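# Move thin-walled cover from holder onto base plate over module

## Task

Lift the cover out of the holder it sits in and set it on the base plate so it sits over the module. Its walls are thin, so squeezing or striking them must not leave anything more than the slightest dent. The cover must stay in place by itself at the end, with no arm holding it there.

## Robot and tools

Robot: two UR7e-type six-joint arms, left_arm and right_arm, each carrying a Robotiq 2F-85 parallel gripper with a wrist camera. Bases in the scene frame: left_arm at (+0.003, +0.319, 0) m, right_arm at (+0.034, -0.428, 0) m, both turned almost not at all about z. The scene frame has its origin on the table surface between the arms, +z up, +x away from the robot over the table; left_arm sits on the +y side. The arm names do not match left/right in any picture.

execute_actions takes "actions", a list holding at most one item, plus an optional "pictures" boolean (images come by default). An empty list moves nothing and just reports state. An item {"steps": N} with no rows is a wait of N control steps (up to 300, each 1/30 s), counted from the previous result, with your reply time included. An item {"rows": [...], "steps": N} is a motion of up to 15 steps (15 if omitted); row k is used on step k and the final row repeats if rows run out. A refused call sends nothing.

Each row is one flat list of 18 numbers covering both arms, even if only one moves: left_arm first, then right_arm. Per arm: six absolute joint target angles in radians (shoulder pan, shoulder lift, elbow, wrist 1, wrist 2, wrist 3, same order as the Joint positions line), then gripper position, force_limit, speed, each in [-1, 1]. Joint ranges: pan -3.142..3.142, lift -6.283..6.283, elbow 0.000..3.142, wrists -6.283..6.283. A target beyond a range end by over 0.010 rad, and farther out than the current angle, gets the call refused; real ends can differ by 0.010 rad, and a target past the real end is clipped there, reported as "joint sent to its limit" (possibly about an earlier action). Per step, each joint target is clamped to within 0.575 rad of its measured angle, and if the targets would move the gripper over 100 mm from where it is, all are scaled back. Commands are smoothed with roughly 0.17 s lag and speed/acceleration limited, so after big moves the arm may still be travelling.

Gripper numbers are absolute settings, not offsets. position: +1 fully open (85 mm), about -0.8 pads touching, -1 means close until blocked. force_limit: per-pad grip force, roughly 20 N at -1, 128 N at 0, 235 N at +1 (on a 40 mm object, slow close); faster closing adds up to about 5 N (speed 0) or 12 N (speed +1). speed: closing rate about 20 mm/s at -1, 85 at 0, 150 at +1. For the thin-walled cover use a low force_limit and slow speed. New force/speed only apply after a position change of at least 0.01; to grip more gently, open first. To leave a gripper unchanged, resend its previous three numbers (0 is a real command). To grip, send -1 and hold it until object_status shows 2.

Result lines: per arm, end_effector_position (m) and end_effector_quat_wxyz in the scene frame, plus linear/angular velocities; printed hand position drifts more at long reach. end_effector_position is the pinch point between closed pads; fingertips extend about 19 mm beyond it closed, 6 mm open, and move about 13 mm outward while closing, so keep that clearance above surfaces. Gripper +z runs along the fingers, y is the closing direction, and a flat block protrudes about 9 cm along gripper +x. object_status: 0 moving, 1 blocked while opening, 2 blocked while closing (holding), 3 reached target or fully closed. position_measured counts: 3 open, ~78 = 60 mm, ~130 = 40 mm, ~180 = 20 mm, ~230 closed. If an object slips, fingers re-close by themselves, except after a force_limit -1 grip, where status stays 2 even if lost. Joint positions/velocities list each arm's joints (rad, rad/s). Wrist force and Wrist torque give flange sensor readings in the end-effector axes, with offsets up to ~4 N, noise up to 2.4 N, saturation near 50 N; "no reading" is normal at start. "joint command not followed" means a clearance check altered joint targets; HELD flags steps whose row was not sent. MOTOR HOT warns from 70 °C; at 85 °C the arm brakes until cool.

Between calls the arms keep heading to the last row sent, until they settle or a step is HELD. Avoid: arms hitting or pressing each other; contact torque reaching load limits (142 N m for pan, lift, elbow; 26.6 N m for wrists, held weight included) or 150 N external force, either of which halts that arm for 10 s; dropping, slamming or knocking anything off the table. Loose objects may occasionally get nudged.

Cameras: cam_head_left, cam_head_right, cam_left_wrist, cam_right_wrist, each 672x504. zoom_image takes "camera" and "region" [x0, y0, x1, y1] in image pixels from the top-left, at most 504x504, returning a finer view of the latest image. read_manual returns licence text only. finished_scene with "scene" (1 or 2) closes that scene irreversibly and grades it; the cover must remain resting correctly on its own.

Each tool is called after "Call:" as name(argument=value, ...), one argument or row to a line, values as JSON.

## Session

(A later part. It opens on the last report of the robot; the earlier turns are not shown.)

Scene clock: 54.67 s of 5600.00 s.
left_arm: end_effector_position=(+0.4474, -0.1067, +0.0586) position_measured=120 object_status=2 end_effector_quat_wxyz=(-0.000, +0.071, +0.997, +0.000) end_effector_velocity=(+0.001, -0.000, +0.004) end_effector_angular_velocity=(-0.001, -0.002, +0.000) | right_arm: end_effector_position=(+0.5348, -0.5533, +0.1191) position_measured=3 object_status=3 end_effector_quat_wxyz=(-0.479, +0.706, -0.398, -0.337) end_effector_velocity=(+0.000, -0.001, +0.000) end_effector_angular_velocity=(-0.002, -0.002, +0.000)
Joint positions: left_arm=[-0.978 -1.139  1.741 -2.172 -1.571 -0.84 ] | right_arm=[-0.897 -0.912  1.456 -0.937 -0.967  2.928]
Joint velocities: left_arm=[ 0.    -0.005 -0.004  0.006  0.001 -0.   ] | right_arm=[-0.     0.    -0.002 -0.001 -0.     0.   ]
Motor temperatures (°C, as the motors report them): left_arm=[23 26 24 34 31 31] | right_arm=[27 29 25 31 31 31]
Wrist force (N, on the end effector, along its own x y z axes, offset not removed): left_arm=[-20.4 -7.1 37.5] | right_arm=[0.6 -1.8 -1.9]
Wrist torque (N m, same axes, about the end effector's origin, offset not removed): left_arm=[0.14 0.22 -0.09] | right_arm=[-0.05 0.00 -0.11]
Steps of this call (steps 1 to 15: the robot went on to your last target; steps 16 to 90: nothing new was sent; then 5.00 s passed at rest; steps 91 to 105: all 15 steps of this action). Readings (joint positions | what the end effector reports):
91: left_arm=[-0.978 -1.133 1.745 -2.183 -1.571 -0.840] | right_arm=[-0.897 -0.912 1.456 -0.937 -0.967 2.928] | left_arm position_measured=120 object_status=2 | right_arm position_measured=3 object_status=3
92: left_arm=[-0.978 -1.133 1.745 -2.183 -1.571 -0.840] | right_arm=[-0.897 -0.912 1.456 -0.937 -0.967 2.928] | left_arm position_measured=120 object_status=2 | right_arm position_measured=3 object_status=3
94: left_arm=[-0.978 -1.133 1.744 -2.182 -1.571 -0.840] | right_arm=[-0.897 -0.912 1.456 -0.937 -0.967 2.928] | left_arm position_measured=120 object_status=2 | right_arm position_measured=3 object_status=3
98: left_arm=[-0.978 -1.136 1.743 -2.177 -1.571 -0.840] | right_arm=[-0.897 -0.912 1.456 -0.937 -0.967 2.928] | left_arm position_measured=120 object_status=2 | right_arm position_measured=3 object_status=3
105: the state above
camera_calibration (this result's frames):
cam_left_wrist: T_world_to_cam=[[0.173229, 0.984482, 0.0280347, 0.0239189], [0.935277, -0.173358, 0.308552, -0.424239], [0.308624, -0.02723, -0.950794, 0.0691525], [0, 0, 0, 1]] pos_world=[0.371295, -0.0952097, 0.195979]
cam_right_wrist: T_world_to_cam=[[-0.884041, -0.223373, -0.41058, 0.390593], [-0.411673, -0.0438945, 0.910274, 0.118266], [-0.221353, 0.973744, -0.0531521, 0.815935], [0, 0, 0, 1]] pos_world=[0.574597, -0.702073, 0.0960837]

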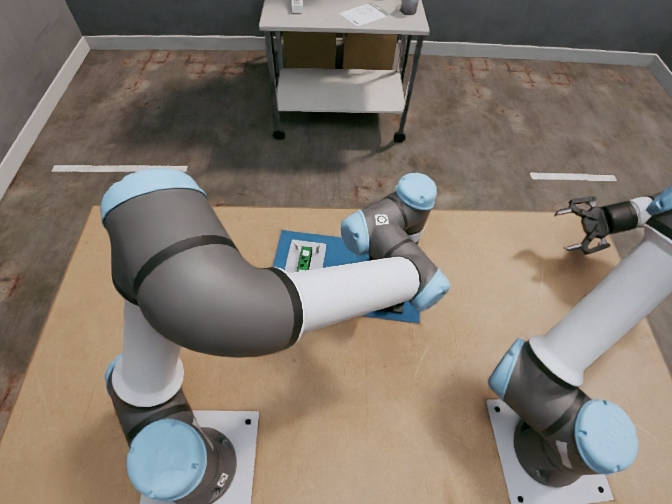

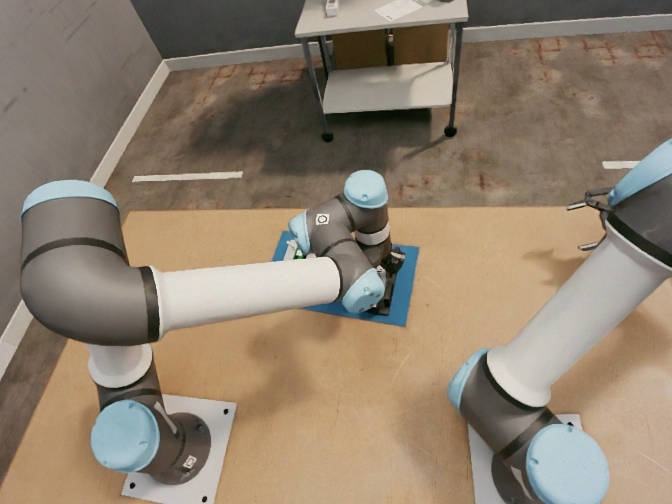

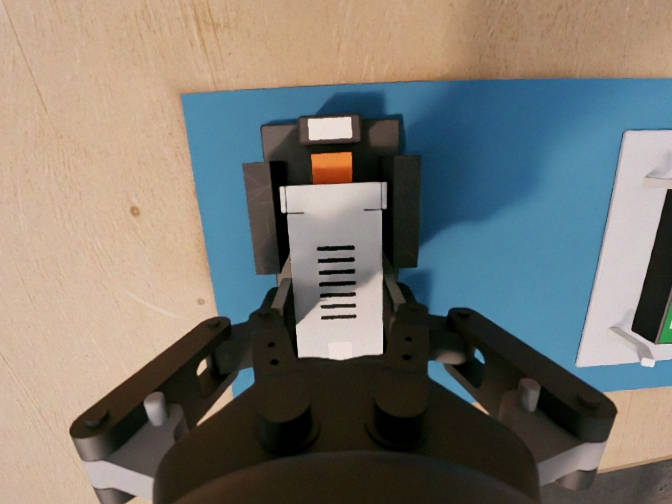

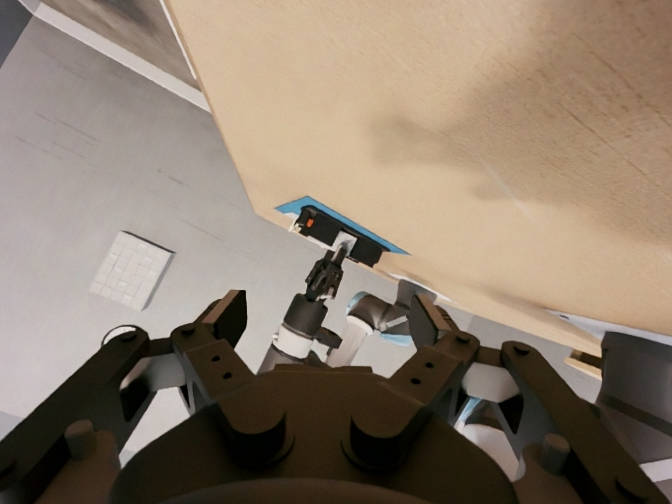

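Call:
execute_actions(
  actions=[
    {"rows":[[-0.9795,-1.141,1.7426,-2.1724,-1.5708,-0.8415,-1,-0.68,-1,-0.897,-0.912,1.456,-0.937,-0.967,2.928,1,-1,0],[-0.9795,-1.141,1.7426,-2.1724,-1.5708,-0.8415,-1,-0.68,-1,-0.897,-0.912,1.456,-0.937,-0.967,2.928,1,-1,0],[-0.9795,-1.141,1.7426,-2.1724,-1.5708,-0.8415,-1,-0.68,-1,-0.897,-0.912,1.456,-0.937,-0.967,2.928,1,-1,0],[-0.9795,-1.141,1.7426,-2.1724,-1.5708,-0.8415,-1,-0.68,-1,-0.897,-0.912,1.456,-0.937,-0.967,2.928,1,-1,0],[-0.9795,-1.1424,1.7416,-2.17,-1.5708,-0.8415,-1,-0.68,-1,-0.897,-0.912,1.456,-0.937,-0.967,2.928,1,-1,0],[-0.9795,-1.1424,1.7416,-2.17,-1.5708,-0.8415,-1,-0.68,-1,-0.897,-0.912,1.456,-0.937,-0.967,2.928,1,-1,0],[-0.9795,-1.1424,1.7416,-2.17,-1.5708,-0.8415,-1,-0.68,-1,-0.897,-0.912,1.456,-0.937,-0.967,2.928,1,-1,0],[-0.9795,-1.1424,1.7416,-2.17,-1.5708,-0.8415,-1,-0.68,-1,-0.897,-0.912,1.456,-0.937,-0.967,2.928,1,-1,0],[-0.9795,-1.1437,1.7406,-2.1677,-1.5708,-0.8415,-1,-0.68,-1,-0.897,-0.912,1.456,-0.937,-0.967,2.928,1,-1,0]],"steps":15},
  ],
)

Scene clock: 62.50 s of 5600.00 s.
left_arm: end_effector_position=(+0.4466, -0.1066, +0.0608) position_measured=120 object_status=2 end_effector_quat_wxyz=(-0.000, +0.071, +0.997, +0.000) end_effector_velocity=(-0.000, -0.000, +0.003) end_effector_angular_velocity=(-0.002, -0.000, -0.001) | right_arm: end_effector_position=(+0.5348, -0.5533, +0.1191) position_measured=3 object_status=3 end_effector_quat_wxyz=(-0.479, +0.706, -0.398, -0.337) end_effector_velocity=(-0.000, -0.000, -0.001) end_effector_angular_velocity=(+0.001, +0.000, -0.001)
Joint positions: left_arm=[-0.979 -1.143  1.741 -2.168 -1.571 -0.841] | right_arm=[-0.897 -0.912  1.456 -0.937 -0.967  2.928]
Joint velocities: left_arm=[-0.    -0.004 -0.003  0.005 -0.     0.001] | right_arm=[-0.001  0.001  0.001 -0.001  0.    -0.   ]
Motor temperatures (°C, as the motors report them): left_arm=[23 26 24 34 31 31] | right_arm=[27 29 25 31 31 31]
Wrist force (N, on the end effector, along its own x y z axes, offset not removed): left_arm=[-17.4 -5.2 38.1] | right_arm=[2.4 1.5 -2.9]
Wrist torque (N m, same axes, about the end effector's origin, offset not removed): left_arm=[0.46 -0.20 -0.22] | right_arm=[0.53 -0.33 -0.10]
Steps of this call (steps 1 to 15: the robot went on to your last target; steps 16 to 90: nothing new was sent; then 4.33 s passed at rest; steps 91 to 105: all 15 steps of this action). Readings (joint positions | what the end effector reports):
91: left_arm=[-0.978 -1.139 1.740 -2.171 -1.571 -0.840] | right_arm=[-0.897 -0.912 1.456 -0.937 -0.967 2.928] | left_arm position_measured=120 object_status=2 | right_arm position_measured=3 object_status=3
92: left_arm=[-0.978 -1.140 1.740 -2.172 -1.571 -0.840] | right_arm=[-0.897 -0.912 1.456 -0.937 -0.967 2.928] | left_arm position_measured=120 object_status=2 | right_arm position_measured=3 object_status=3
94: left_arm=[-0.979 -1.140 1.741 -2.172 -1.571 -0.841] | right_arm=[-0.897 -0.912 1.456 -0.937 -0.967 2.928] | left_arm position_measured=120 object_status=2 | right_arm position_measured=3 object_status=3
98: left_arm=[-0.979 -1.142 1.742 -2.171 -1.571 -0.841] | right_arm=[-0.897 -0.912 1.456 -0.937 -0.967 2.928] | left_arm position_measured=120 object_status=2 | right_arm position_measured=3 object_status=3
105: the state above
camera_calibration (this result's frames):
cam_left_wrist: T_world_to_cam=[[0.173202, 0.98449, 0.0279372, 0.0238777], [0.935085, -0.173283, 0.309175, -0.424115], [0.309221, -0.027426, -0.950595, 0.0712846], [0, 0, 0, 1]] pos_world=[0.370405, -0.0950444, 0.198222]
cam_right_wrist: T_world_to_cam=[[-0.884041, -0.223373, -0.41058, 0.390593], [-0.411673, -0.0438945, 0.910274, 0.118266], [-0.221353, 0.973744, -0.0531522, 0.815935], [0, 0, 0, 1]] pos_world=[0.574597, -0.702073, 0.0960838]

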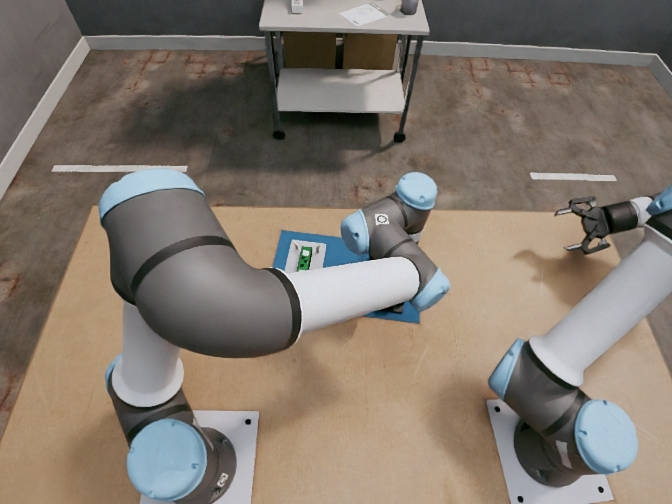

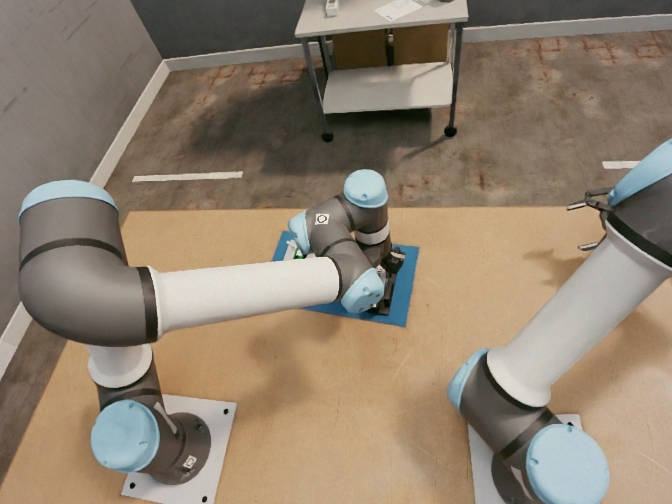

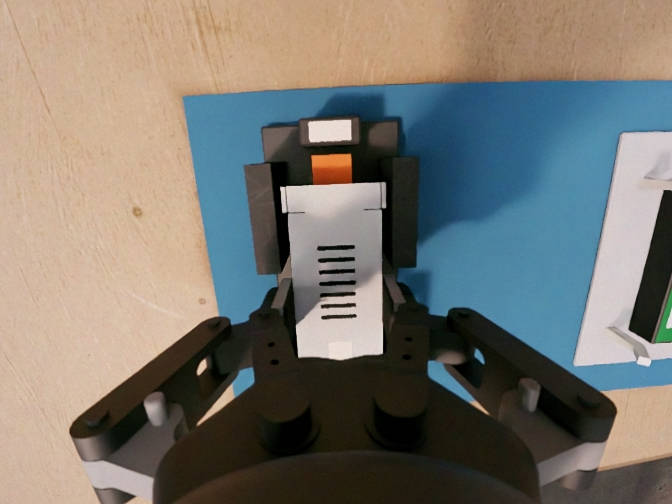

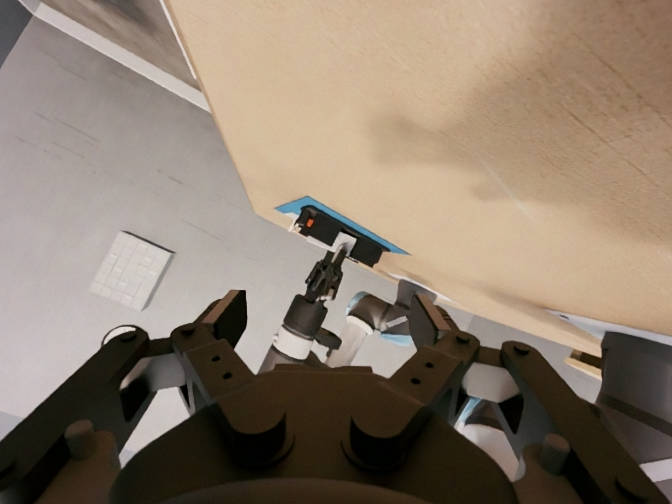

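Call:
execute_actions(
  actions=[
    {"rows":[[-0.9807,-1.1454,1.7432,-2.1686,-1.5708,-0.8427,-1,-0.68,-1,-0.897,-0.912,1.456,-0.937,-0.967,2.928,1,-1,0],[-0.9807,-1.1454,1.7432,-2.1686,-1.5708,-0.8427,-1,-0.68,-1,-0.897,-0.912,1.456,-0.937,-0.967,2.928,1,-1,0],[-0.9807,-1.1454,1.7432,-2.1686,-1.5708,-0.8427,-1,-0.68,-1,-0.897,-0.912,1.456,-0.937,-0.967,2.928,1,-1,0],[-0.9810,-1.1472,1.7429,-2.1665,-1.5708,-0.843,-1,-0.68,-1,-0.897,-0.912,1.456,-0.937,-0.967,2.928,1,-1,0],[-0.9810,-1.1472,1.7429,-2.1665,-1.5708,-0.843,-1,-0.68,-1,-0.897,-0.912,1.456,-0.937,-0.967,2.928,1,-1,0],[-0.9810,-1.1472,1.7429,-2.1665,-1.5708,-0.843,-1,-0.68,-1,-0.897,-0.912,1.456,-0.937,-0.967,2.928,1,-1,0],[-0.9813,-1.149,1.7425,-2.1643,-1.5708,-0.8433,-1,-0.68,-1,-0.897,-0.912,1.456,-0.937,-0.967,2.928,1,-1,0],[-0.9813,-1.149,1.7425,-2.1643,-1.5708,-0.8433,-1,-0.68,-1,-0.897,-0.912,1.456,-0.937,-0.967,2.928,1,-1,0],[-0.9813,-1.149,1.7425,-2.1643,-1.5708,-0.8433,-1,-0.68,-1,-0.897,-0.912,1.456,-0.937,-0.967,2.928,1,-1,0],[-0.9816,-1.1508,1.7422,-2.1622,-1.5708,-0.8436,-1,-0.68,-1,-0.897,-0.912,1.456,-0.937,-0.967,2.928,1,-1,0],[-0.9816,-1.1508,1.7422,-2.1622,-1.5708,-0.8436,-1,-0.68,-1,-0.897,-0.912,1.456,-0.937,-0.967,2.928,1,-1,0],[-0.9816,-1.1508,1.7422,-2.1622,-1.5708,-0.8436,-1,-0.68,-1,-0.897,-0.912,1.456,-0.937,-0.967,2.928,1,-1,0],[-0.9819,-1.1525,1.7419,-2.1602,-1.5708,-0.8439,-1,-0.68,-1,-0.897,-0.912,1.456,-0.937,-0.967,2.928,1,-1,0]],"steps":15},
  ],
)

Scene clock: 76.00 s of 5600.00 s.
left_arm: end_effector_position=(+0.4448, -0.1063, +0.0642) position_measured=120 object_status=2 end_effector_quat_wxyz=(-0.000, +0.071, +0.997, +0.000) end_effector_velocity=(-0.003, +0.001, +0.008) end_effector_angular_velocity=(+0.000, +0.001, +0.000) | right_arm: end_effector_position=(+0.5348, -0.5533, +0.1191) position_measured=3 object_status=3 end_effector_quat_wxyz=(-0.479, +0.706, -0.398, -0.337) end_effector_velocity=(-0.000, -0.001, -0.000) end_effector_angular_velocity=(-0.000, -0.000, -0.001)
Joint positions: left_arm=[-0.982 -1.151  1.742 -2.162 -1.571 -0.844] | right_arm=[-0.897 -0.912  1.456 -0.937 -0.967  2.928]
Joint velocities: left_arm=[-0.003 -0.015 -0.002  0.019 -0.001 -0.003] | right_arm=[-0.001  0.     0.    -0.001  0.    -0.   ]
Motor temperatures (°C, as the motors report them): left_arm=[23 26 24 34 31 31] | right_arm=[27 29 25 31 31 31]
Wrist force (N, on the end effector, along its own x y z axes, offset not removed): left_arm=[-22.9 -6.2 26.6] | right_arm=[-0.4 4.5 -2.3]
Wrist torque (N m, same axes, about the end effector's origin, offset not removed): left_arm=[-0.33 -0.27 0.05] | right_arm=[0.84 0.29 -0.07]
Steps of this call (steps 1 to 15: the robot went on to your last target; steps 16 to 90: nothing new was sent; then 10.00 s passed at rest; steps 91 to 105: all 15 steps of this action). Readings (joint positions | what the end effector reports):
91: left_arm=[-0.980 -1.144 1.741 -2.168 -1.571 -0.842] | right_arm=[-0.897 -0.912 1.456 -0.937 -0.967 2.928] | left_arm position_measured=120 object_status=2 | right_arm position_measured=3 object_status=3
92: left_arm=[-0.980 -1.144 1.741 -2.168 -1.571 -0.842] | right_arm=[-0.897 -0.912 1.456 -0.937 -0.967 2.928] | left_arm position_measured=120 object_status=2 | right_arm position_measured=3 object_status=3
94: left_arm=[-0.980 -1.145 1.742 -2.168 -1.571 -0.842] | right_arm=[-0.897 -0.912 1.456 -0.937 -0.967 2.928] | left_arm position_measured=120 object_status=2 | right_arm position_measured=3 object_status=3
98: left_arm=[-0.981 -1.147 1.742 -2.167 -1.571 -0.843] | right_arm=[-0.897 -0.912 1.456 -0.937 -0.967 2.928] | left_arm position_measured=120 object_status=2 | right_arm position_measured=3 object_status=3
105: the state above
camera_calibration (this result's frames):
cam_left_wrist: T_world_to_cam=[[0.173206, 0.984494, 0.0277581, 0.023792], [0.935098, -0.173233, 0.309164, -0.423409], [0.309179, -0.0275926, -0.950604, 0.0750288], [0, 0, 0, 1]] pos_world=[0.36861, -0.0947011, 0.201565]
cam_right_wrist: T_world_to_cam=[[-0.884041, -0.223373, -0.41058, 0.390593], [-0.411673, -0.0438944, 0.910274, 0.118266], [-0.221353, 0.973744, -0.0531521, 0.815935], [0, 0, 0, 1]] pos_world=[0.574597, -0.702073, 0.0960838]

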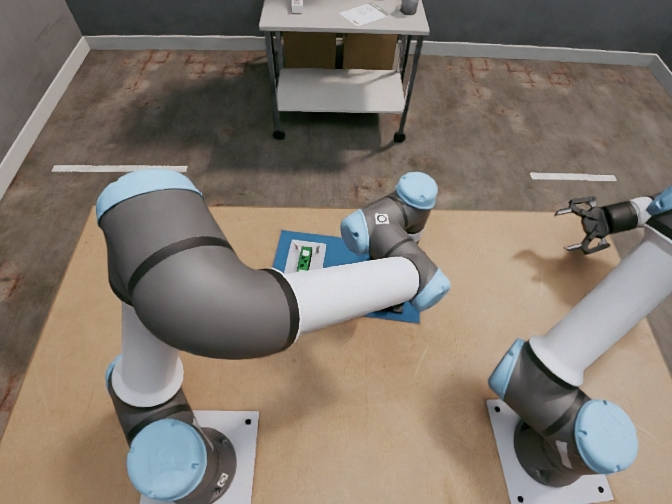

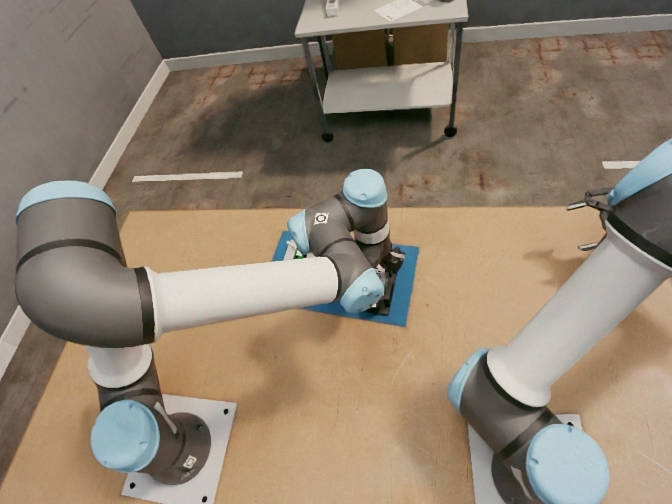

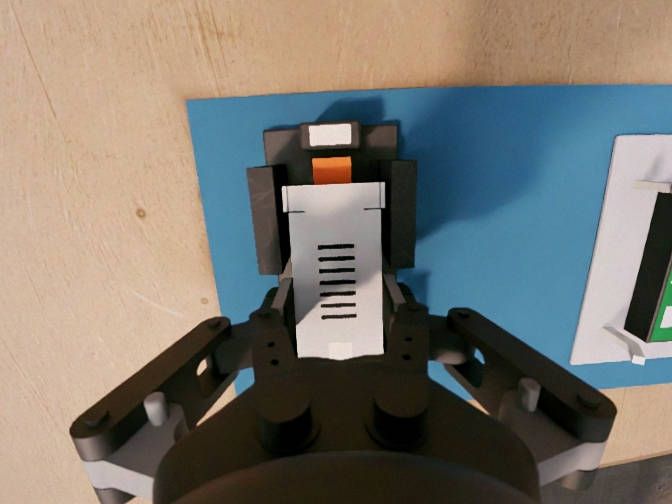

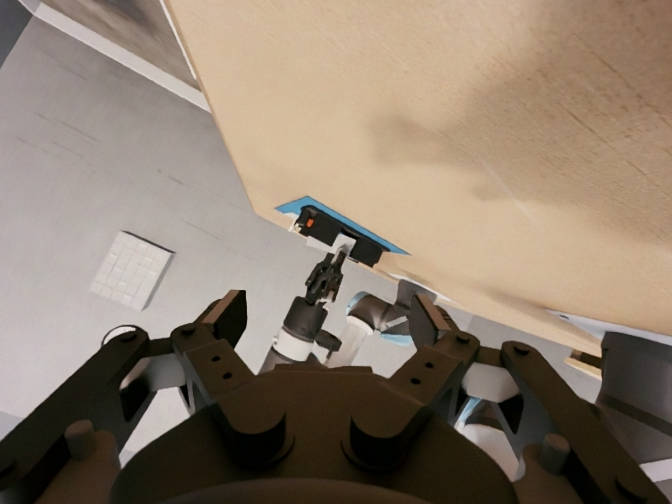

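Working. Up another 10 mm.

Call:
execute_actions(
  actions=[
    {"rows":[[-0.9819,-1.1552,1.7399,-2.1555,-1.5708,-0.8439,-1,-0.68,-1,-0.897,-0.912,1.456,-0.937,-0.967,2.928,1,-1,0],[-0.9819,-1.1552,1.7399,-2.1555,-1.5708,-0.8439,-1,-0.68,-1,-0.897,-0.912,1.456,-0.937,-0.967,2.928,1,-1,0],[-0.9819,-1.1552,1.7399,-2.1555,-1.5708,-0.8439,-1,-0.68,-1,-0.897,-0.912,1.456,-0.937,-0.967,2.928,1,-1,0],[-0.9819,-1.1579,1.7378,-2.1507,-1.5708,-0.8439,-1,-0.68,-1,-0.897,-0.912,1.456,-0.937,-0.967,2.928,1,-1,0],[-0.9819,-1.1579,1.7378,-2.1507,-1.5708,-0.8439,-1,-0.68,-1,-0.897,-0.912,1.456,-0.937,-0.967,2.928,1,-1,0],[-0.9819,-1.1579,1.7378,-2.1507,-1.5708,-0.8439,-1,-0.68,-1,-0.897,-0.912,1.456,-0.937,-0.967,2.928,1,-1,0],[-0.9819,-1.1605,1.7357,-2.146,-1.5708,-0.8439,-1,-0.68,-1,-0.897,-0.912,1.456,-0.937,-0.967,2.928,1,-1,0],[-0.9819,-1.1605,1.7357,-2.146,-1.5708,-0.8439,-1,-0.68,-1,-0.897,-0.912,1.456,-0.937,-0.967,2.928,1,-1,0],[-0.9819,-1.1605,1.7357,-2.146,-1.5708,-0.8439,-1,-0.68,-1,-0.897,-0.912,1.456,-0.937,-0.967,2.928,1,-1,0],[-0.9819,-1.1631,1.7336,-2.1413,-1.5708,-0.8439,-1,-0.68,-1,-0.897,-0.912,1.456,-0.937,-0.967,2.928,1,-1,0],[-0.9819,-1.1631,1.7336,-2.1413,-1.5708,-0.8439,-1,-0.68,-1,-0.897,-0.912,1.456,-0.937,-0.967,2.928,1,-1,0],[-0.9819,-1.1631,1.7336,-2.1413,-1.5708,-0.8439,-1,-0.68,-1,-0.897,-0.912,1.456,-0.937,-0.967,2.928,1,-1,0],[-0.9819,-1.1657,1.7315,-2.1366,-1.5708,-0.8439,-1,-0.68,-1,-0.897,-0.912,1.456,-0.937,-0.967,2.928,1,-1,0]],"steps":15},
  ],
)

Call:
zoom_image(
  camera="cam_right_wrist",
  region=[270,180,430,300],
)

Scene clock: 89.17 s of 5600.00 s.
left_arm: end_effector_position=(+0.4445, -0.1062, +0.0732) position_measured=120 object_status=2 end_effector_quat_wxyz=(-0.000, +0.071, +0.997, +0.000) end_effector_velocity=(+0.001, +0.000, +0.018) end_effector_angular_velocity=(-0.000, -0.003, -0.000) | right_arm: end_effector_position=(+0.5348, -0.5533, +0.1191) position_measured=3 object_status=3 end_effector_quat_wxyz=(-0.479, +0.706, -0.398, -0.337) end_effector_velocity=(+0.000, -0.000, -0.000) end_effector_angular_velocity=(+0.000, +0.000, -0.001)
Joint positions: left_arm=[-0.982 -1.163  1.733 -2.141 -1.571 -0.844] | right_arm=[-0.897 -0.912  1.456 -0.937 -0.967  2.928]
Joint velocities: left_arm=[ 0.    -0.023 -0.019  0.04   0.002  0.   ] | right_arm=[-0.  0. -0.  0.  0. -0.]
Motor temperatures (°C, as the motors report them): left_arm=[23 26 24 34 31 31] | right_arm=[27 29 25 31 31 31]
Wrist force (N, on the end effector, along its own x y z axes, offset not removed): left_arm=[-2.8 -2.6 -1.0] | right_arm=[-3.9 2.4 -0.3]
Wrist torque (N m, same axes, about the end effector's origin, offset not removed): left_arm=[-0.37 0.16 0.00] | right_arm=[0.57 0.91 -0.21]
Steps of this call (steps 1 to 15: the robot went on to your last target; steps 16 to 90: nothing new was sent; then 9.67 s passed at rest; steps 91 to 105: all 15 steps of this action). Readings (joint positions | what the end effector reports):
91: left_arm=[-0.982 -1.153 1.742 -2.160 -1.571 -0.844] | right_arm=[-0.897 -0.912 1.456 -0.937 -0.967 2.928] | left_arm position_measured=120 object_status=2 | right_arm position_measured=3 object_status=3
92: left_arm=[-0.982 -1.153 1.741 -2.159 -1.571 -0.844] | right_arm=[-0.897 -0.912 1.456 -0.937 -0.967 2.928] | left_arm position_measured=120 object_status=2 | right_arm position_measured=3 object_status=3
94: left_arm=[-0.982 -1.154 1.740 -2.158 -1.571 -0.844] | right_arm=[-0.897 -0.912 1.456 -0.937 -0.967 2.928] | left_arm position_measured=120 object_status=2 | right_arm position_measured=3 object_status=3
98: left_arm=[-0.982 -1.158 1.738 -2.151 -1.571 -0.844] | right_arm=[-0.897 -0.912 1.456 -0.937 -0.967 2.928] | left_arm position_measured=120 object_status=2 | right_arm position_measured=3 object_status=3
105: the state above
camera_calibration (this result's frames):
cam_left_wrist: T_world_to_cam=[[0.173265, 0.984484, 0.027762, 0.0234932], [0.935204, -0.1733, 0.308804, -0.425877], [0.308824, -0.0275416, -0.95072, 0.0839256], [0, 0, 0, 1]] pos_world=[0.368293, -0.0946216, 0.21065]
cam_right_wrist: T_world_to_cam=[[-0.884041, -0.223373, -0.41058, 0.390593], [-0.411673, -0.0438944, 0.910274, 0.118266], [-0.221353, 0.973744, -0.0531522, 0.815935], [0, 0, 0, 1]] pos_world=[0.574597, -0.702073, 0.0960838]

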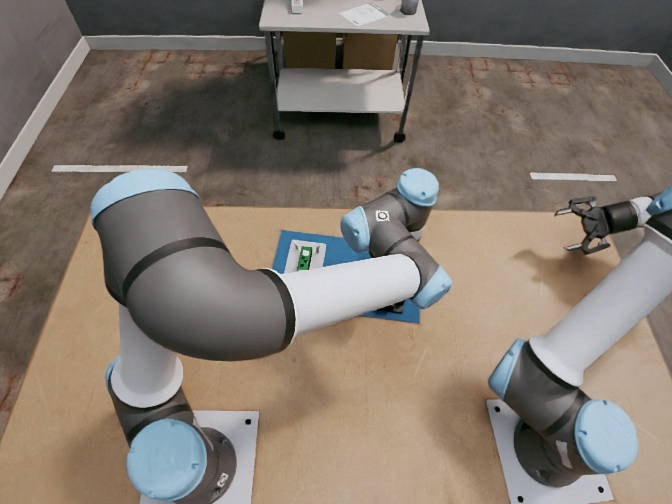

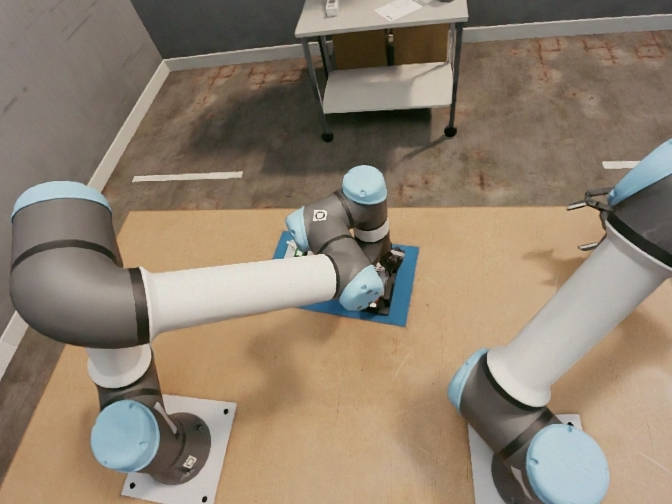

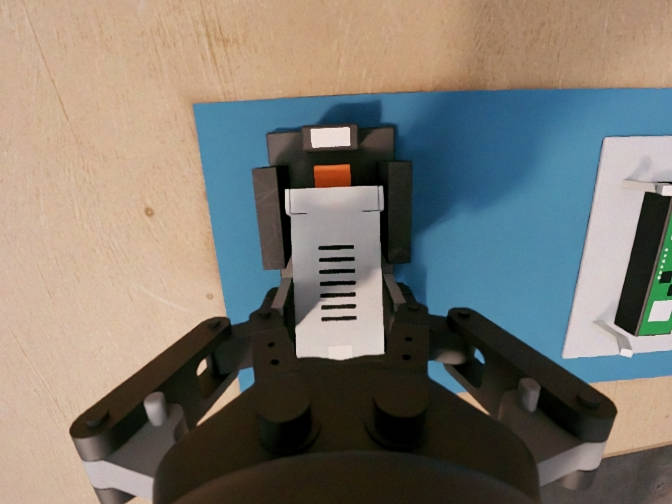

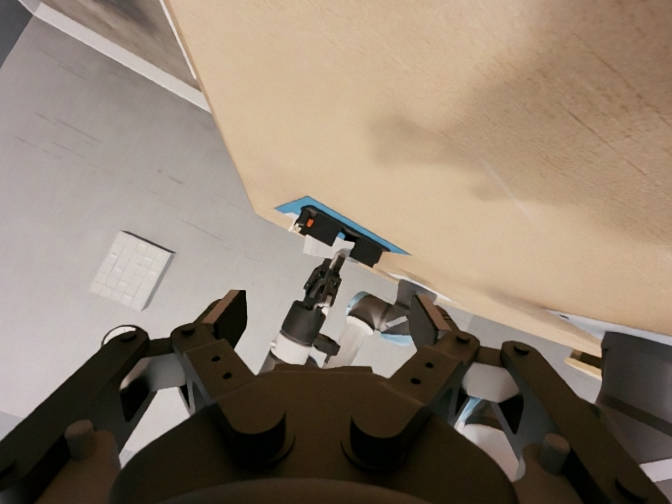

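Region (270, 180, 430, 300) of cam_right_wrist's 672x504 image, scaled by 3.150, with more detail than that image has; it fills the top 378 rows of this view, and the rest is white.

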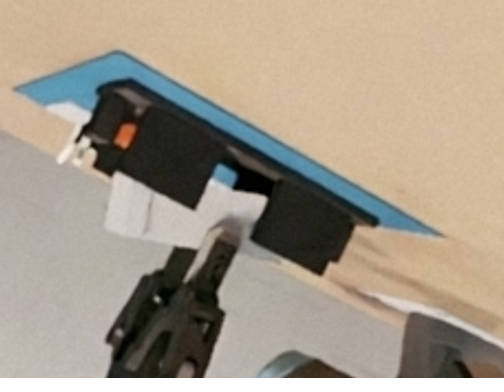

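Call:
execute_actions(
  actions=[
    {"rows":[[-0.9819,-1.185,1.715,-2.101,-1.5708,-0.8439,-1,-0.68,-1,-0.897,-0.912,1.456,-0.937,-0.967,2.928,1,-1,0],[-0.9819,-1.185,1.715,-2.101,-1.5708,-0.8439,-1,-0.68,-1,-0.897,-0.912,1.456,-0.937,-0.967,2.928,1,-1,0],[-0.9819,-1.185,1.715,-2.101,-1.5708,-0.8439,-1,-0.68,-1,-0.897,-0.912,1.456,-0.937,-0.967,2.928,1,-1,0],[-0.9819,-1.21,1.685,-2.046,-1.5708,-0.8439,-1,-0.68,-1,-0.897,-0.912,1.456,-0.937,-0.967,2.928,1,-1,0],[-0.9819,-1.21,1.685,-2.046,-1.5708,-0.8439,-1,-0.68,-1,-0.897,-0.912,1.456,-0.937,-0.967,2.928,1,-1,0],[-0.9819,-1.21,1.685,-2.046,-1.5708,-0.8439,-1,-0.68,-1,-0.897,-0.912,1.456,-0.937,-0.967,2.928,1,-1,0],[-0.9819,-1.237,1.6467,-1.9805,-1.5708,-0.8439,-1,-0.68,-1,-0.897,-0.912,1.456,-0.937,-0.967,2.928,1,-1,0]],"steps":15},
  ],
)

Call:
zoom_image(
  camera="cam_right_wrist",
  region=[240,190,420,325],
)

Scene clock: 97.23 s of 5600.00 s.
left_arm: end_effector_position=(+0.4449, -0.1067, +0.1375) position_measured=120 object_status=2 end_effector_quat_wxyz=(+0.000, +0.071, +0.997, -0.000) end_effector_velocity=(-0.001, +0.002, +0.027) end_effector_angular_velocity=(+0.004, +0.001, +0.001) | right_arm: end_effector_position=(+0.5348, -0.5533, +0.1191) position_measured=3 object_status=3 end_effector_quat_wxyz=(-0.479, +0.706, -0.398, -0.337) end_effector_velocity=(+0.000, -0.000, -0.000) end_effector_angular_velocity=(-0.001, -0.001, -0.000)
Joint positions: left_arm=[-0.982 -1.234  1.65  -1.987 -1.571 -0.844] | right_arm=[-0.897 -0.912  1.456 -0.937 -0.967  2.928]
Joint velocities: left_arm=[ 0.    -0.028 -0.038  0.07   0.002 -0.001] | right_arm=[ 0.     0.    -0.001 -0.001  0.001  0.   ]
Motor temperatures (°C, as the motors report them): left_arm=[23 26 24 34 31 31] | right_arm=[27 29 25 31 31 31]
Wrist force (N, on the end effector, along its own x y z axes, offset not removed): left_arm=[-1.0 0.9 1.8] | right_arm=[1.0 1.1 0.3]
Wrist torque (N m, same axes, about the end effector's origin, offset not removed): left_arm=[0.51 0.25 0.10] | right_arm=[0.32 0.02 0.03]
Steps of this call (steps 1 to 15: the robot went on to your last target; steps 16 to 90: nothing new was sent; then 4.57 s passed at rest; steps 91 to 105: all 15 steps of this action). Readings (joint positions | what the end effector reports):
91: left_arm=[-0.982 -1.166 1.731 -2.136 -1.571 -0.844] | right_arm=[-0.897 -0.912 1.456 -0.937 -0.967 2.928] | left_arm position_measured=120 object_status=2 | right_arm position_measured=3 object_status=3
92: left_arm=[-0.982 -1.169 1.728 -2.130 -1.571 -0.844] | right_arm=[-0.897 -0.912 1.456 -0.937 -0.967 2.928] | left_arm position_measured=120 object_status=2 | right_arm position_measured=3 object_status=3
94: left_arm=[-0.982 -1.178 1.721 -2.116 -1.571 -0.844] | right_arm=[-0.897 -0.912 1.456 -0.937 -0.967 2.928] | left_arm position_measured=120 object_status=2 | right_arm position_measured=3 object_status=3
98: left_arm=[-0.982 -1.206 1.689 -2.057 -1.571 -0.844] | right_arm=[-0.897 -0.912 1.456 -0.937 -0.967 2.928] | left_arm position_measured=120 object_status=2 | right_arm position_measured=3 object_status=3
105: the state above
camera_calibration (this result's frames):
cam_left_wrist: T_world_to_cam=[[0.173186, 0.984507, 0.0274335, 0.0222061], [0.935021, -0.173104, 0.309468, -0.446239], [0.309422, -0.0279445, -0.950514, 0.144537], [0, 0, 0, 1]] pos_world=[0.368674, -0.0950686, 0.274872]
cam_right_wrist: T_world_to_cam=[[-0.884041, -0.223373, -0.41058, 0.390593], [-0.411673, -0.0438945, 0.910274, 0.118266], [-0.221353, 0.973744, -0.0531521, 0.815935], [0, 0, 0, 1]] pos_world=[0.574597, -0.702073, 0.0960838]

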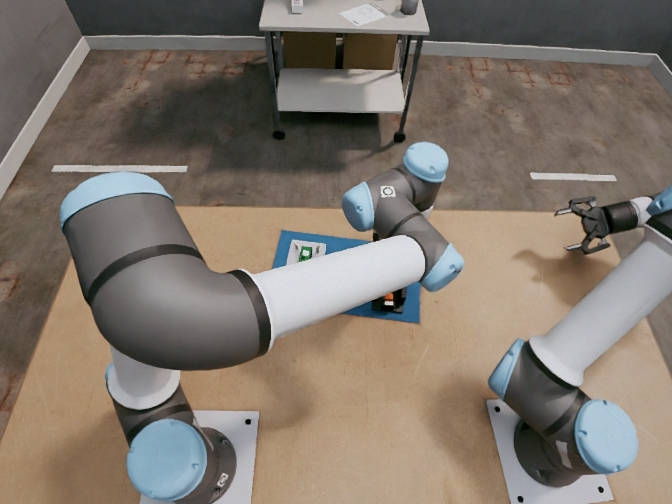

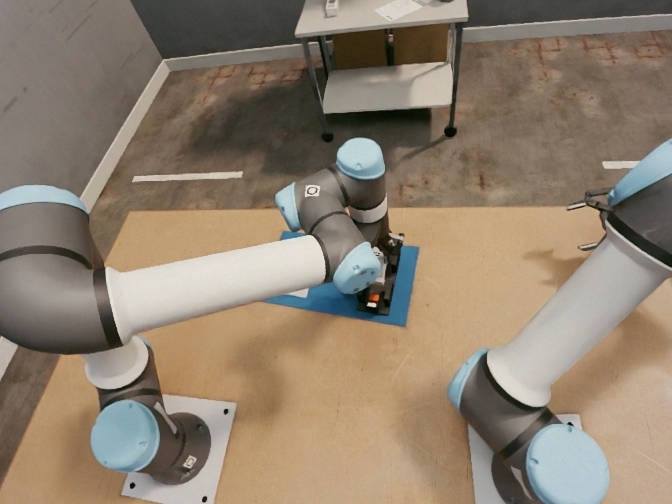

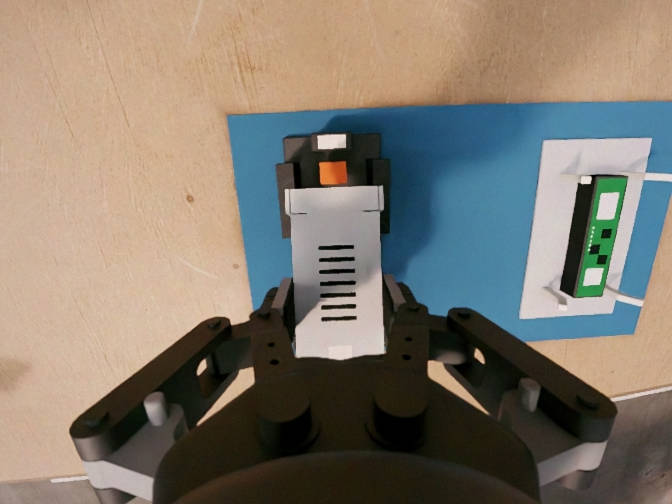

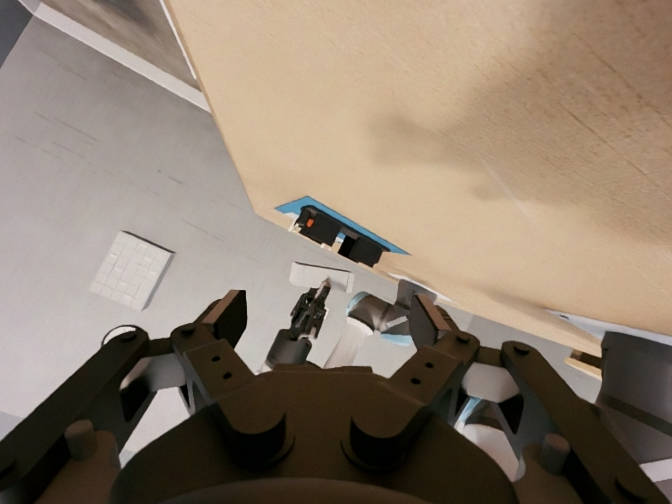

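Region (240, 190, 420, 325) of cam_right_wrist's 672x504 image, scaled by 2.800, with more detail than that image has; it fills the top 378 rows of this view, and the rest is white.

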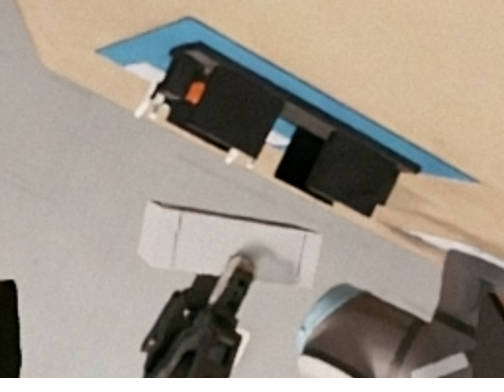

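Call:
execute_actions(
  actions=[
    {"rows":[[-0.90,-1.26,1.665,-1.93,-1.595,-0.76,-1,-0.68,-1,-0.897,-0.912,1.456,-0.937,-0.967,2.928,1,-1,0],[-0.90,-1.26,1.665,-1.93,-1.595,-0.76,-1,-0.68,-1,-0.897,-0.912,1.456,-0.937,-0.967,2.928,1,-1,0],[-0.90,-1.26,1.665,-1.93,-1.595,-0.76,-1,-0.68,-1,-0.897,-0.912,1.456,-0.937,-0.967,2.928,1,-1,0],[-0.90,-1.26,1.665,-1.93,-1.595,-0.76,-1,-0.68,-1,-0.897,-0.912,1.456,-0.937,-0.967,2.928,1,-1,0],[-0.80,-1.275,1.69,-1.875,-1.628,-0.66,-1,-0.68,-1,-0.897,-0.912,1.456,-0.937,-0.967,2.928,1,-1,0],[-0.80,-1.275,1.69,-1.875,-1.628,-0.66,-1,-0.68,-1,-0.897,-0.912,1.456,-0.937,-0.967,2.928,1,-1,0],[-0.80,-1.275,1.69,-1.875,-1.628,-0.66,-1,-0.68,-1,-0.897,-0.912,1.456,-0.937,-0.967,2.928,1,-1,0],[-0.80,-1.275,1.69,-1.875,-1.628,-0.66,-1,-0.68,-1,-0.897,-0.912,1.456,-0.937,-0.967,2.928,1,-1,0],[-0.69,-1.285,1.713,-1.815,-1.662,-0.55,-1,-0.68,-1,-0.897,-0.912,1.456,-0.937,-0.967,2.928,1,-1,0],[-0.69,-1.285,1.713,-1.815,-1.662,-0.55,-1,-0.68,-1,-0.897,-0.912,1.456,-0.937,-0.967,2.928,1,-1,0],[-0.69,-1.285,1.713,-1.815,-1.662,-0.55,-1,-0.68,-1,-0.897,-0.912,1.456,-0.937,-0.967,2.928,1,-1,0],[-0.69,-1.285,1.713,-1.815,-1.662,-0.55,-1,-0.68,-1,-0.897,-0.912,1.456,-0.937,-0.967,2.928,1,-1,0],[-0.5911,-1.2912,1.7344,-1.762,-1.693,-0.453,-1,-0.68,-1,-0.897,-0.912,1.456,-0.937,-0.967,2.928,1,-1,0]],"steps":15},
  ],
  pictures=false,
)

Call:
execute_actions(
  actions=[
    {"steps":20},
  ],
)

Call:
zoom_image(
  camera="cam_right_wrist",
  region=[240,190,420,325],
)

Scene clock: 116.93 s of 5600.00 s.
left_arm: end_effector_position=(+0.4745, +0.0710, +0.1253) position_measured=120 object_status=2 end_effector_quat_wxyz=(-0.108, +0.067, +0.992, +0.017) end_effector_velocity=(+0.027, +0.504, -0.054) end_effector_angular_velocity=(-0.009, +0.636, +0.095) | right_arm: end_effector_position=(+0.5348, -0.5533, +0.1191) position_measured=3 object_status=3 end_effector_quat_wxyz=(-0.479, +0.706, -0.398, -0.337) end_effector_velocity=(-0.000, +0.000, -0.000) end_effector_angular_velocity=(+0.000, -0.000, +0.000)
Joint positions: left_arm=[-0.683 -1.286  1.718 -1.807 -1.668 -0.544] | right_arm=[-0.897 -0.912  1.456 -0.937 -0.967  2.928]
Joint velocities: left_arm=[ 0.905 -0.058  0.172  0.458 -0.245  0.879] | right_arm=[ 0.    -0.     0.001 -0.001  0.    -0.   ]
Motor temperatures (°C, as the motors report them): left_arm=[23 26 24 34 31 31] | right_arm=[27 29 25 31 31 31]
Wrist force (N, on the end effector, along its own x y z axes, offset not removed): left_arm=[-0.7 -3.7 0.9] | right_arm=[3.8 1.0 0.9]
Wrist torque (N m, same axes, about the end effector's origin, offset not removed): left_arm=[-0.42 0.34 0.14] | right_arm=[0.16 -0.36 -0.02]
Steps of this call (steps 1 to 15: the robot went on to your last target; steps 16 to 90: nothing new was sent; then 16.20 s passed at rest; steps 91 to 105: all 15 steps of this action). Readings (joint positions | what the end effector reports):
91: left_arm=[-0.981 -1.237 1.647 -1.980 -1.571 -0.844] | right_arm=[-0.897 -0.912 1.456 -0.937 -0.967 2.928] | left_arm position_measured=120 object_status=2 | right_arm position_measured=3 object_status=3
92: left_arm=[-0.973 -1.241 1.650 -1.973 -1.575 -0.835] | right_arm=[-0.897 -0.912 1.456 -0.937 -0.967 2.928] | left_arm position_measured=120 object_status=2 | right_arm position_measured=3 object_status=3
94: left_arm=[-0.939 -1.250 1.657 -1.952 -1.585 -0.800] | right_arm=[-0.897 -0.912 1.456 -0.937 -0.967 2.928] | left_arm position_measured=120 object_status=2 | right_arm position_measured=3 object_status=3
98: left_arm=[-0.859 -1.267 1.678 -1.905 -1.611 -0.719] | right_arm=[-0.897 -0.912 1.456 -0.937 -0.967 2.928] | left_arm position_measured=120 object_status=2 | right_arm position_measured=3 object_status=3
105: the state above

Scene clock: 117.60 s of 5600.00 s.
left_arm: end_effector_position=(+0.4752, +0.1210, +0.1206) position_measured=120 object_status=2 end_effector_quat_wxyz=(-0.139, +0.063, +0.988, +0.010) end_effector_velocity=(-0.000, +0.001, -0.000) end_effector_angular_velocity=(+0.001, +0.002, +0.001) | right_arm: end_effector_position=(+0.5348, -0.5533, +0.1191) position_measured=3 object_status=3 end_effector_quat_wxyz=(-0.479, +0.706, -0.398, -0.337) end_effector_velocity=(+0.000, +0.000, +0.000) end_effector_angular_velocity=(+0.001, +0.001, -0.001)
Joint positions: left_arm=[-0.591 -1.291  1.734 -1.762 -1.693 -0.453] | right_arm=[-0.897 -0.912  1.456 -0.937 -0.967  2.928]
Joint velocities: left_arm=[ 0.001  0.001  0.     0.001 -0.     0.   ] | right_arm=[ 0.     0.    -0.     0.002  0.001  0.   ]
Motor temperatures (°C, as the motors report them): left_arm=[23 26 24 34 31 31] | right_arm=[27 29 25 31 31 31]
Wrist force (N, on the end effector, along its own x y z axes, offset not removed): left_arm=[-0.9 0.2 -0.2] | right_arm=[-1.7 -2.3 5.9]
Wrist torque (N m, same axes, about the end effector's origin, offset not removed): left_arm=[0.14 0.28 0.33] | right_arm=[-0.32 0.33 -0.10]
Steps of this call (steps 1 to 20: the robot went on to your last target). Readings (joint positions | what the end effector reports):
1: left_arm=[-0.656 -1.287 1.723 -1.793 -1.675 -0.517] | right_arm=[-0.897 -0.912 1.456 -0.937 -0.967 2.928] | left_arm position_measured=120 object_status=2 | right_arm position_measured=3 object_status=3
2: left_arm=[-0.636 -1.288 1.726 -1.784 -1.681 -0.498] | right_arm=[-0.897 -0.912 1.456 -0.937 -0.967 2.928] | left_arm position_measured=120 object_status=2 | right_arm position_measured=3 object_status=3
4: left_arm=[-0.613 -1.290 1.730 -1.773 -1.687 -0.475] | right_arm=[-0.897 -0.912 1.456 -0.937 -0.967 2.928] | left_arm position_measured=120 object_status=2 | right_arm position_measured=3 object_status=3
8: left_arm=[-0.596 -1.291 1.733 -1.765 -1.692 -0.458] | right_arm=[-0.897 -0.912 1.456 -0.937 -0.967 2.928] | left_arm position_measured=120 object_status=2 | right_arm position_measured=3 object_status=3
20: the state above
camera_calibration (this result's frames):
cam_left_wrist: T_world_to_cam=[[0.164804, 0.986106, 0.0208381, -0.202135], [0.985594, -0.165458, 0.0350306, -0.421787], [0.0379917, 0.0147648, -0.999169, 0.2551], [0, 0, 0, 1]] pos_world=[0.439332, 0.125772, 0.273876]
cam_right_wrist: T_world_to_cam=[[-0.884041, -0.223373, -0.41058, 0.390593], [-0.411673, -0.0438946, 0.910274, 0.118266], [-0.221353, 0.973744, -0.0531521, 0.815935], [0, 0, 0, 1]] pos_world=[0.574597, -0.702073, 0.0960837]

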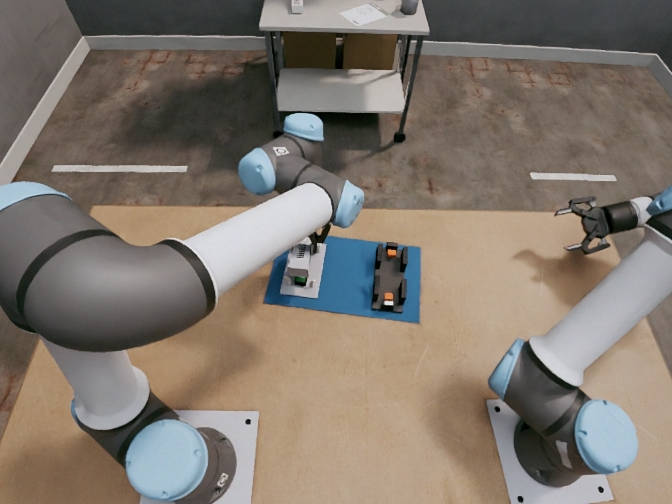

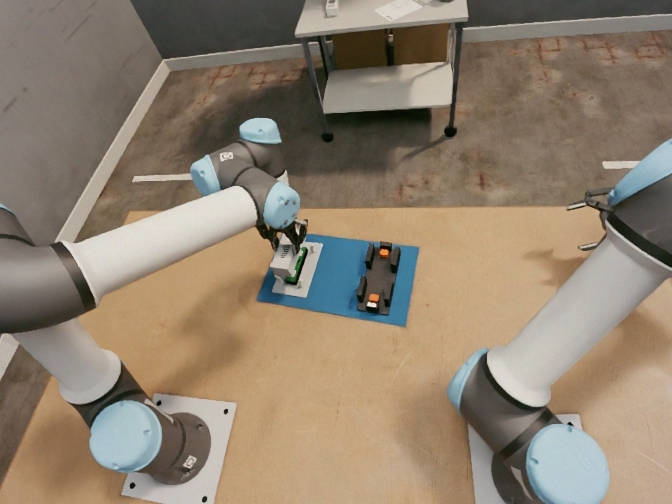

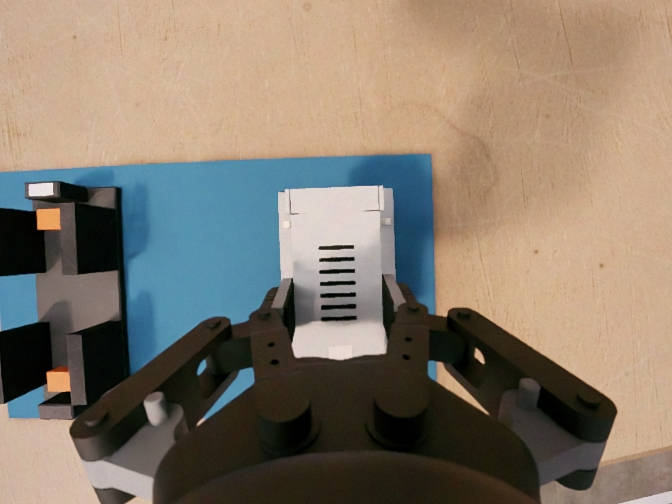

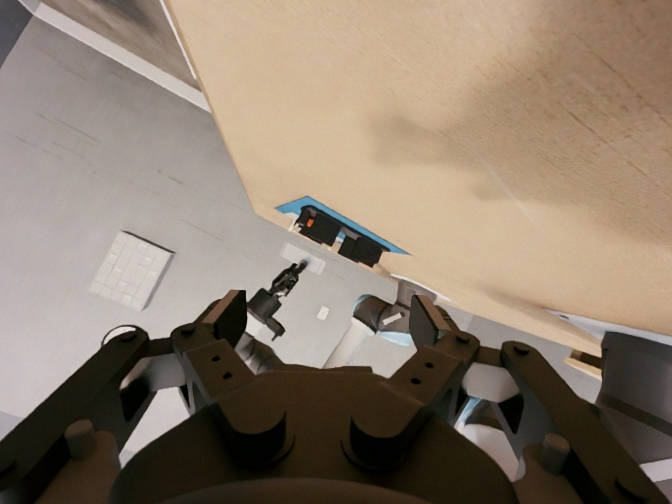

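Region (240, 190, 420, 325) of cam_right_wrist's 672x504 image, scaled by 2.800, with more detail than that image has; it fills the top 378 rows of this view, and the rest is white.

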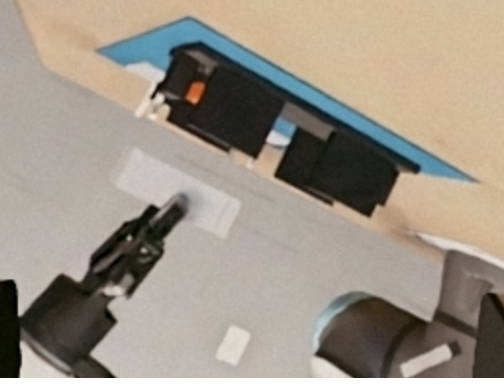

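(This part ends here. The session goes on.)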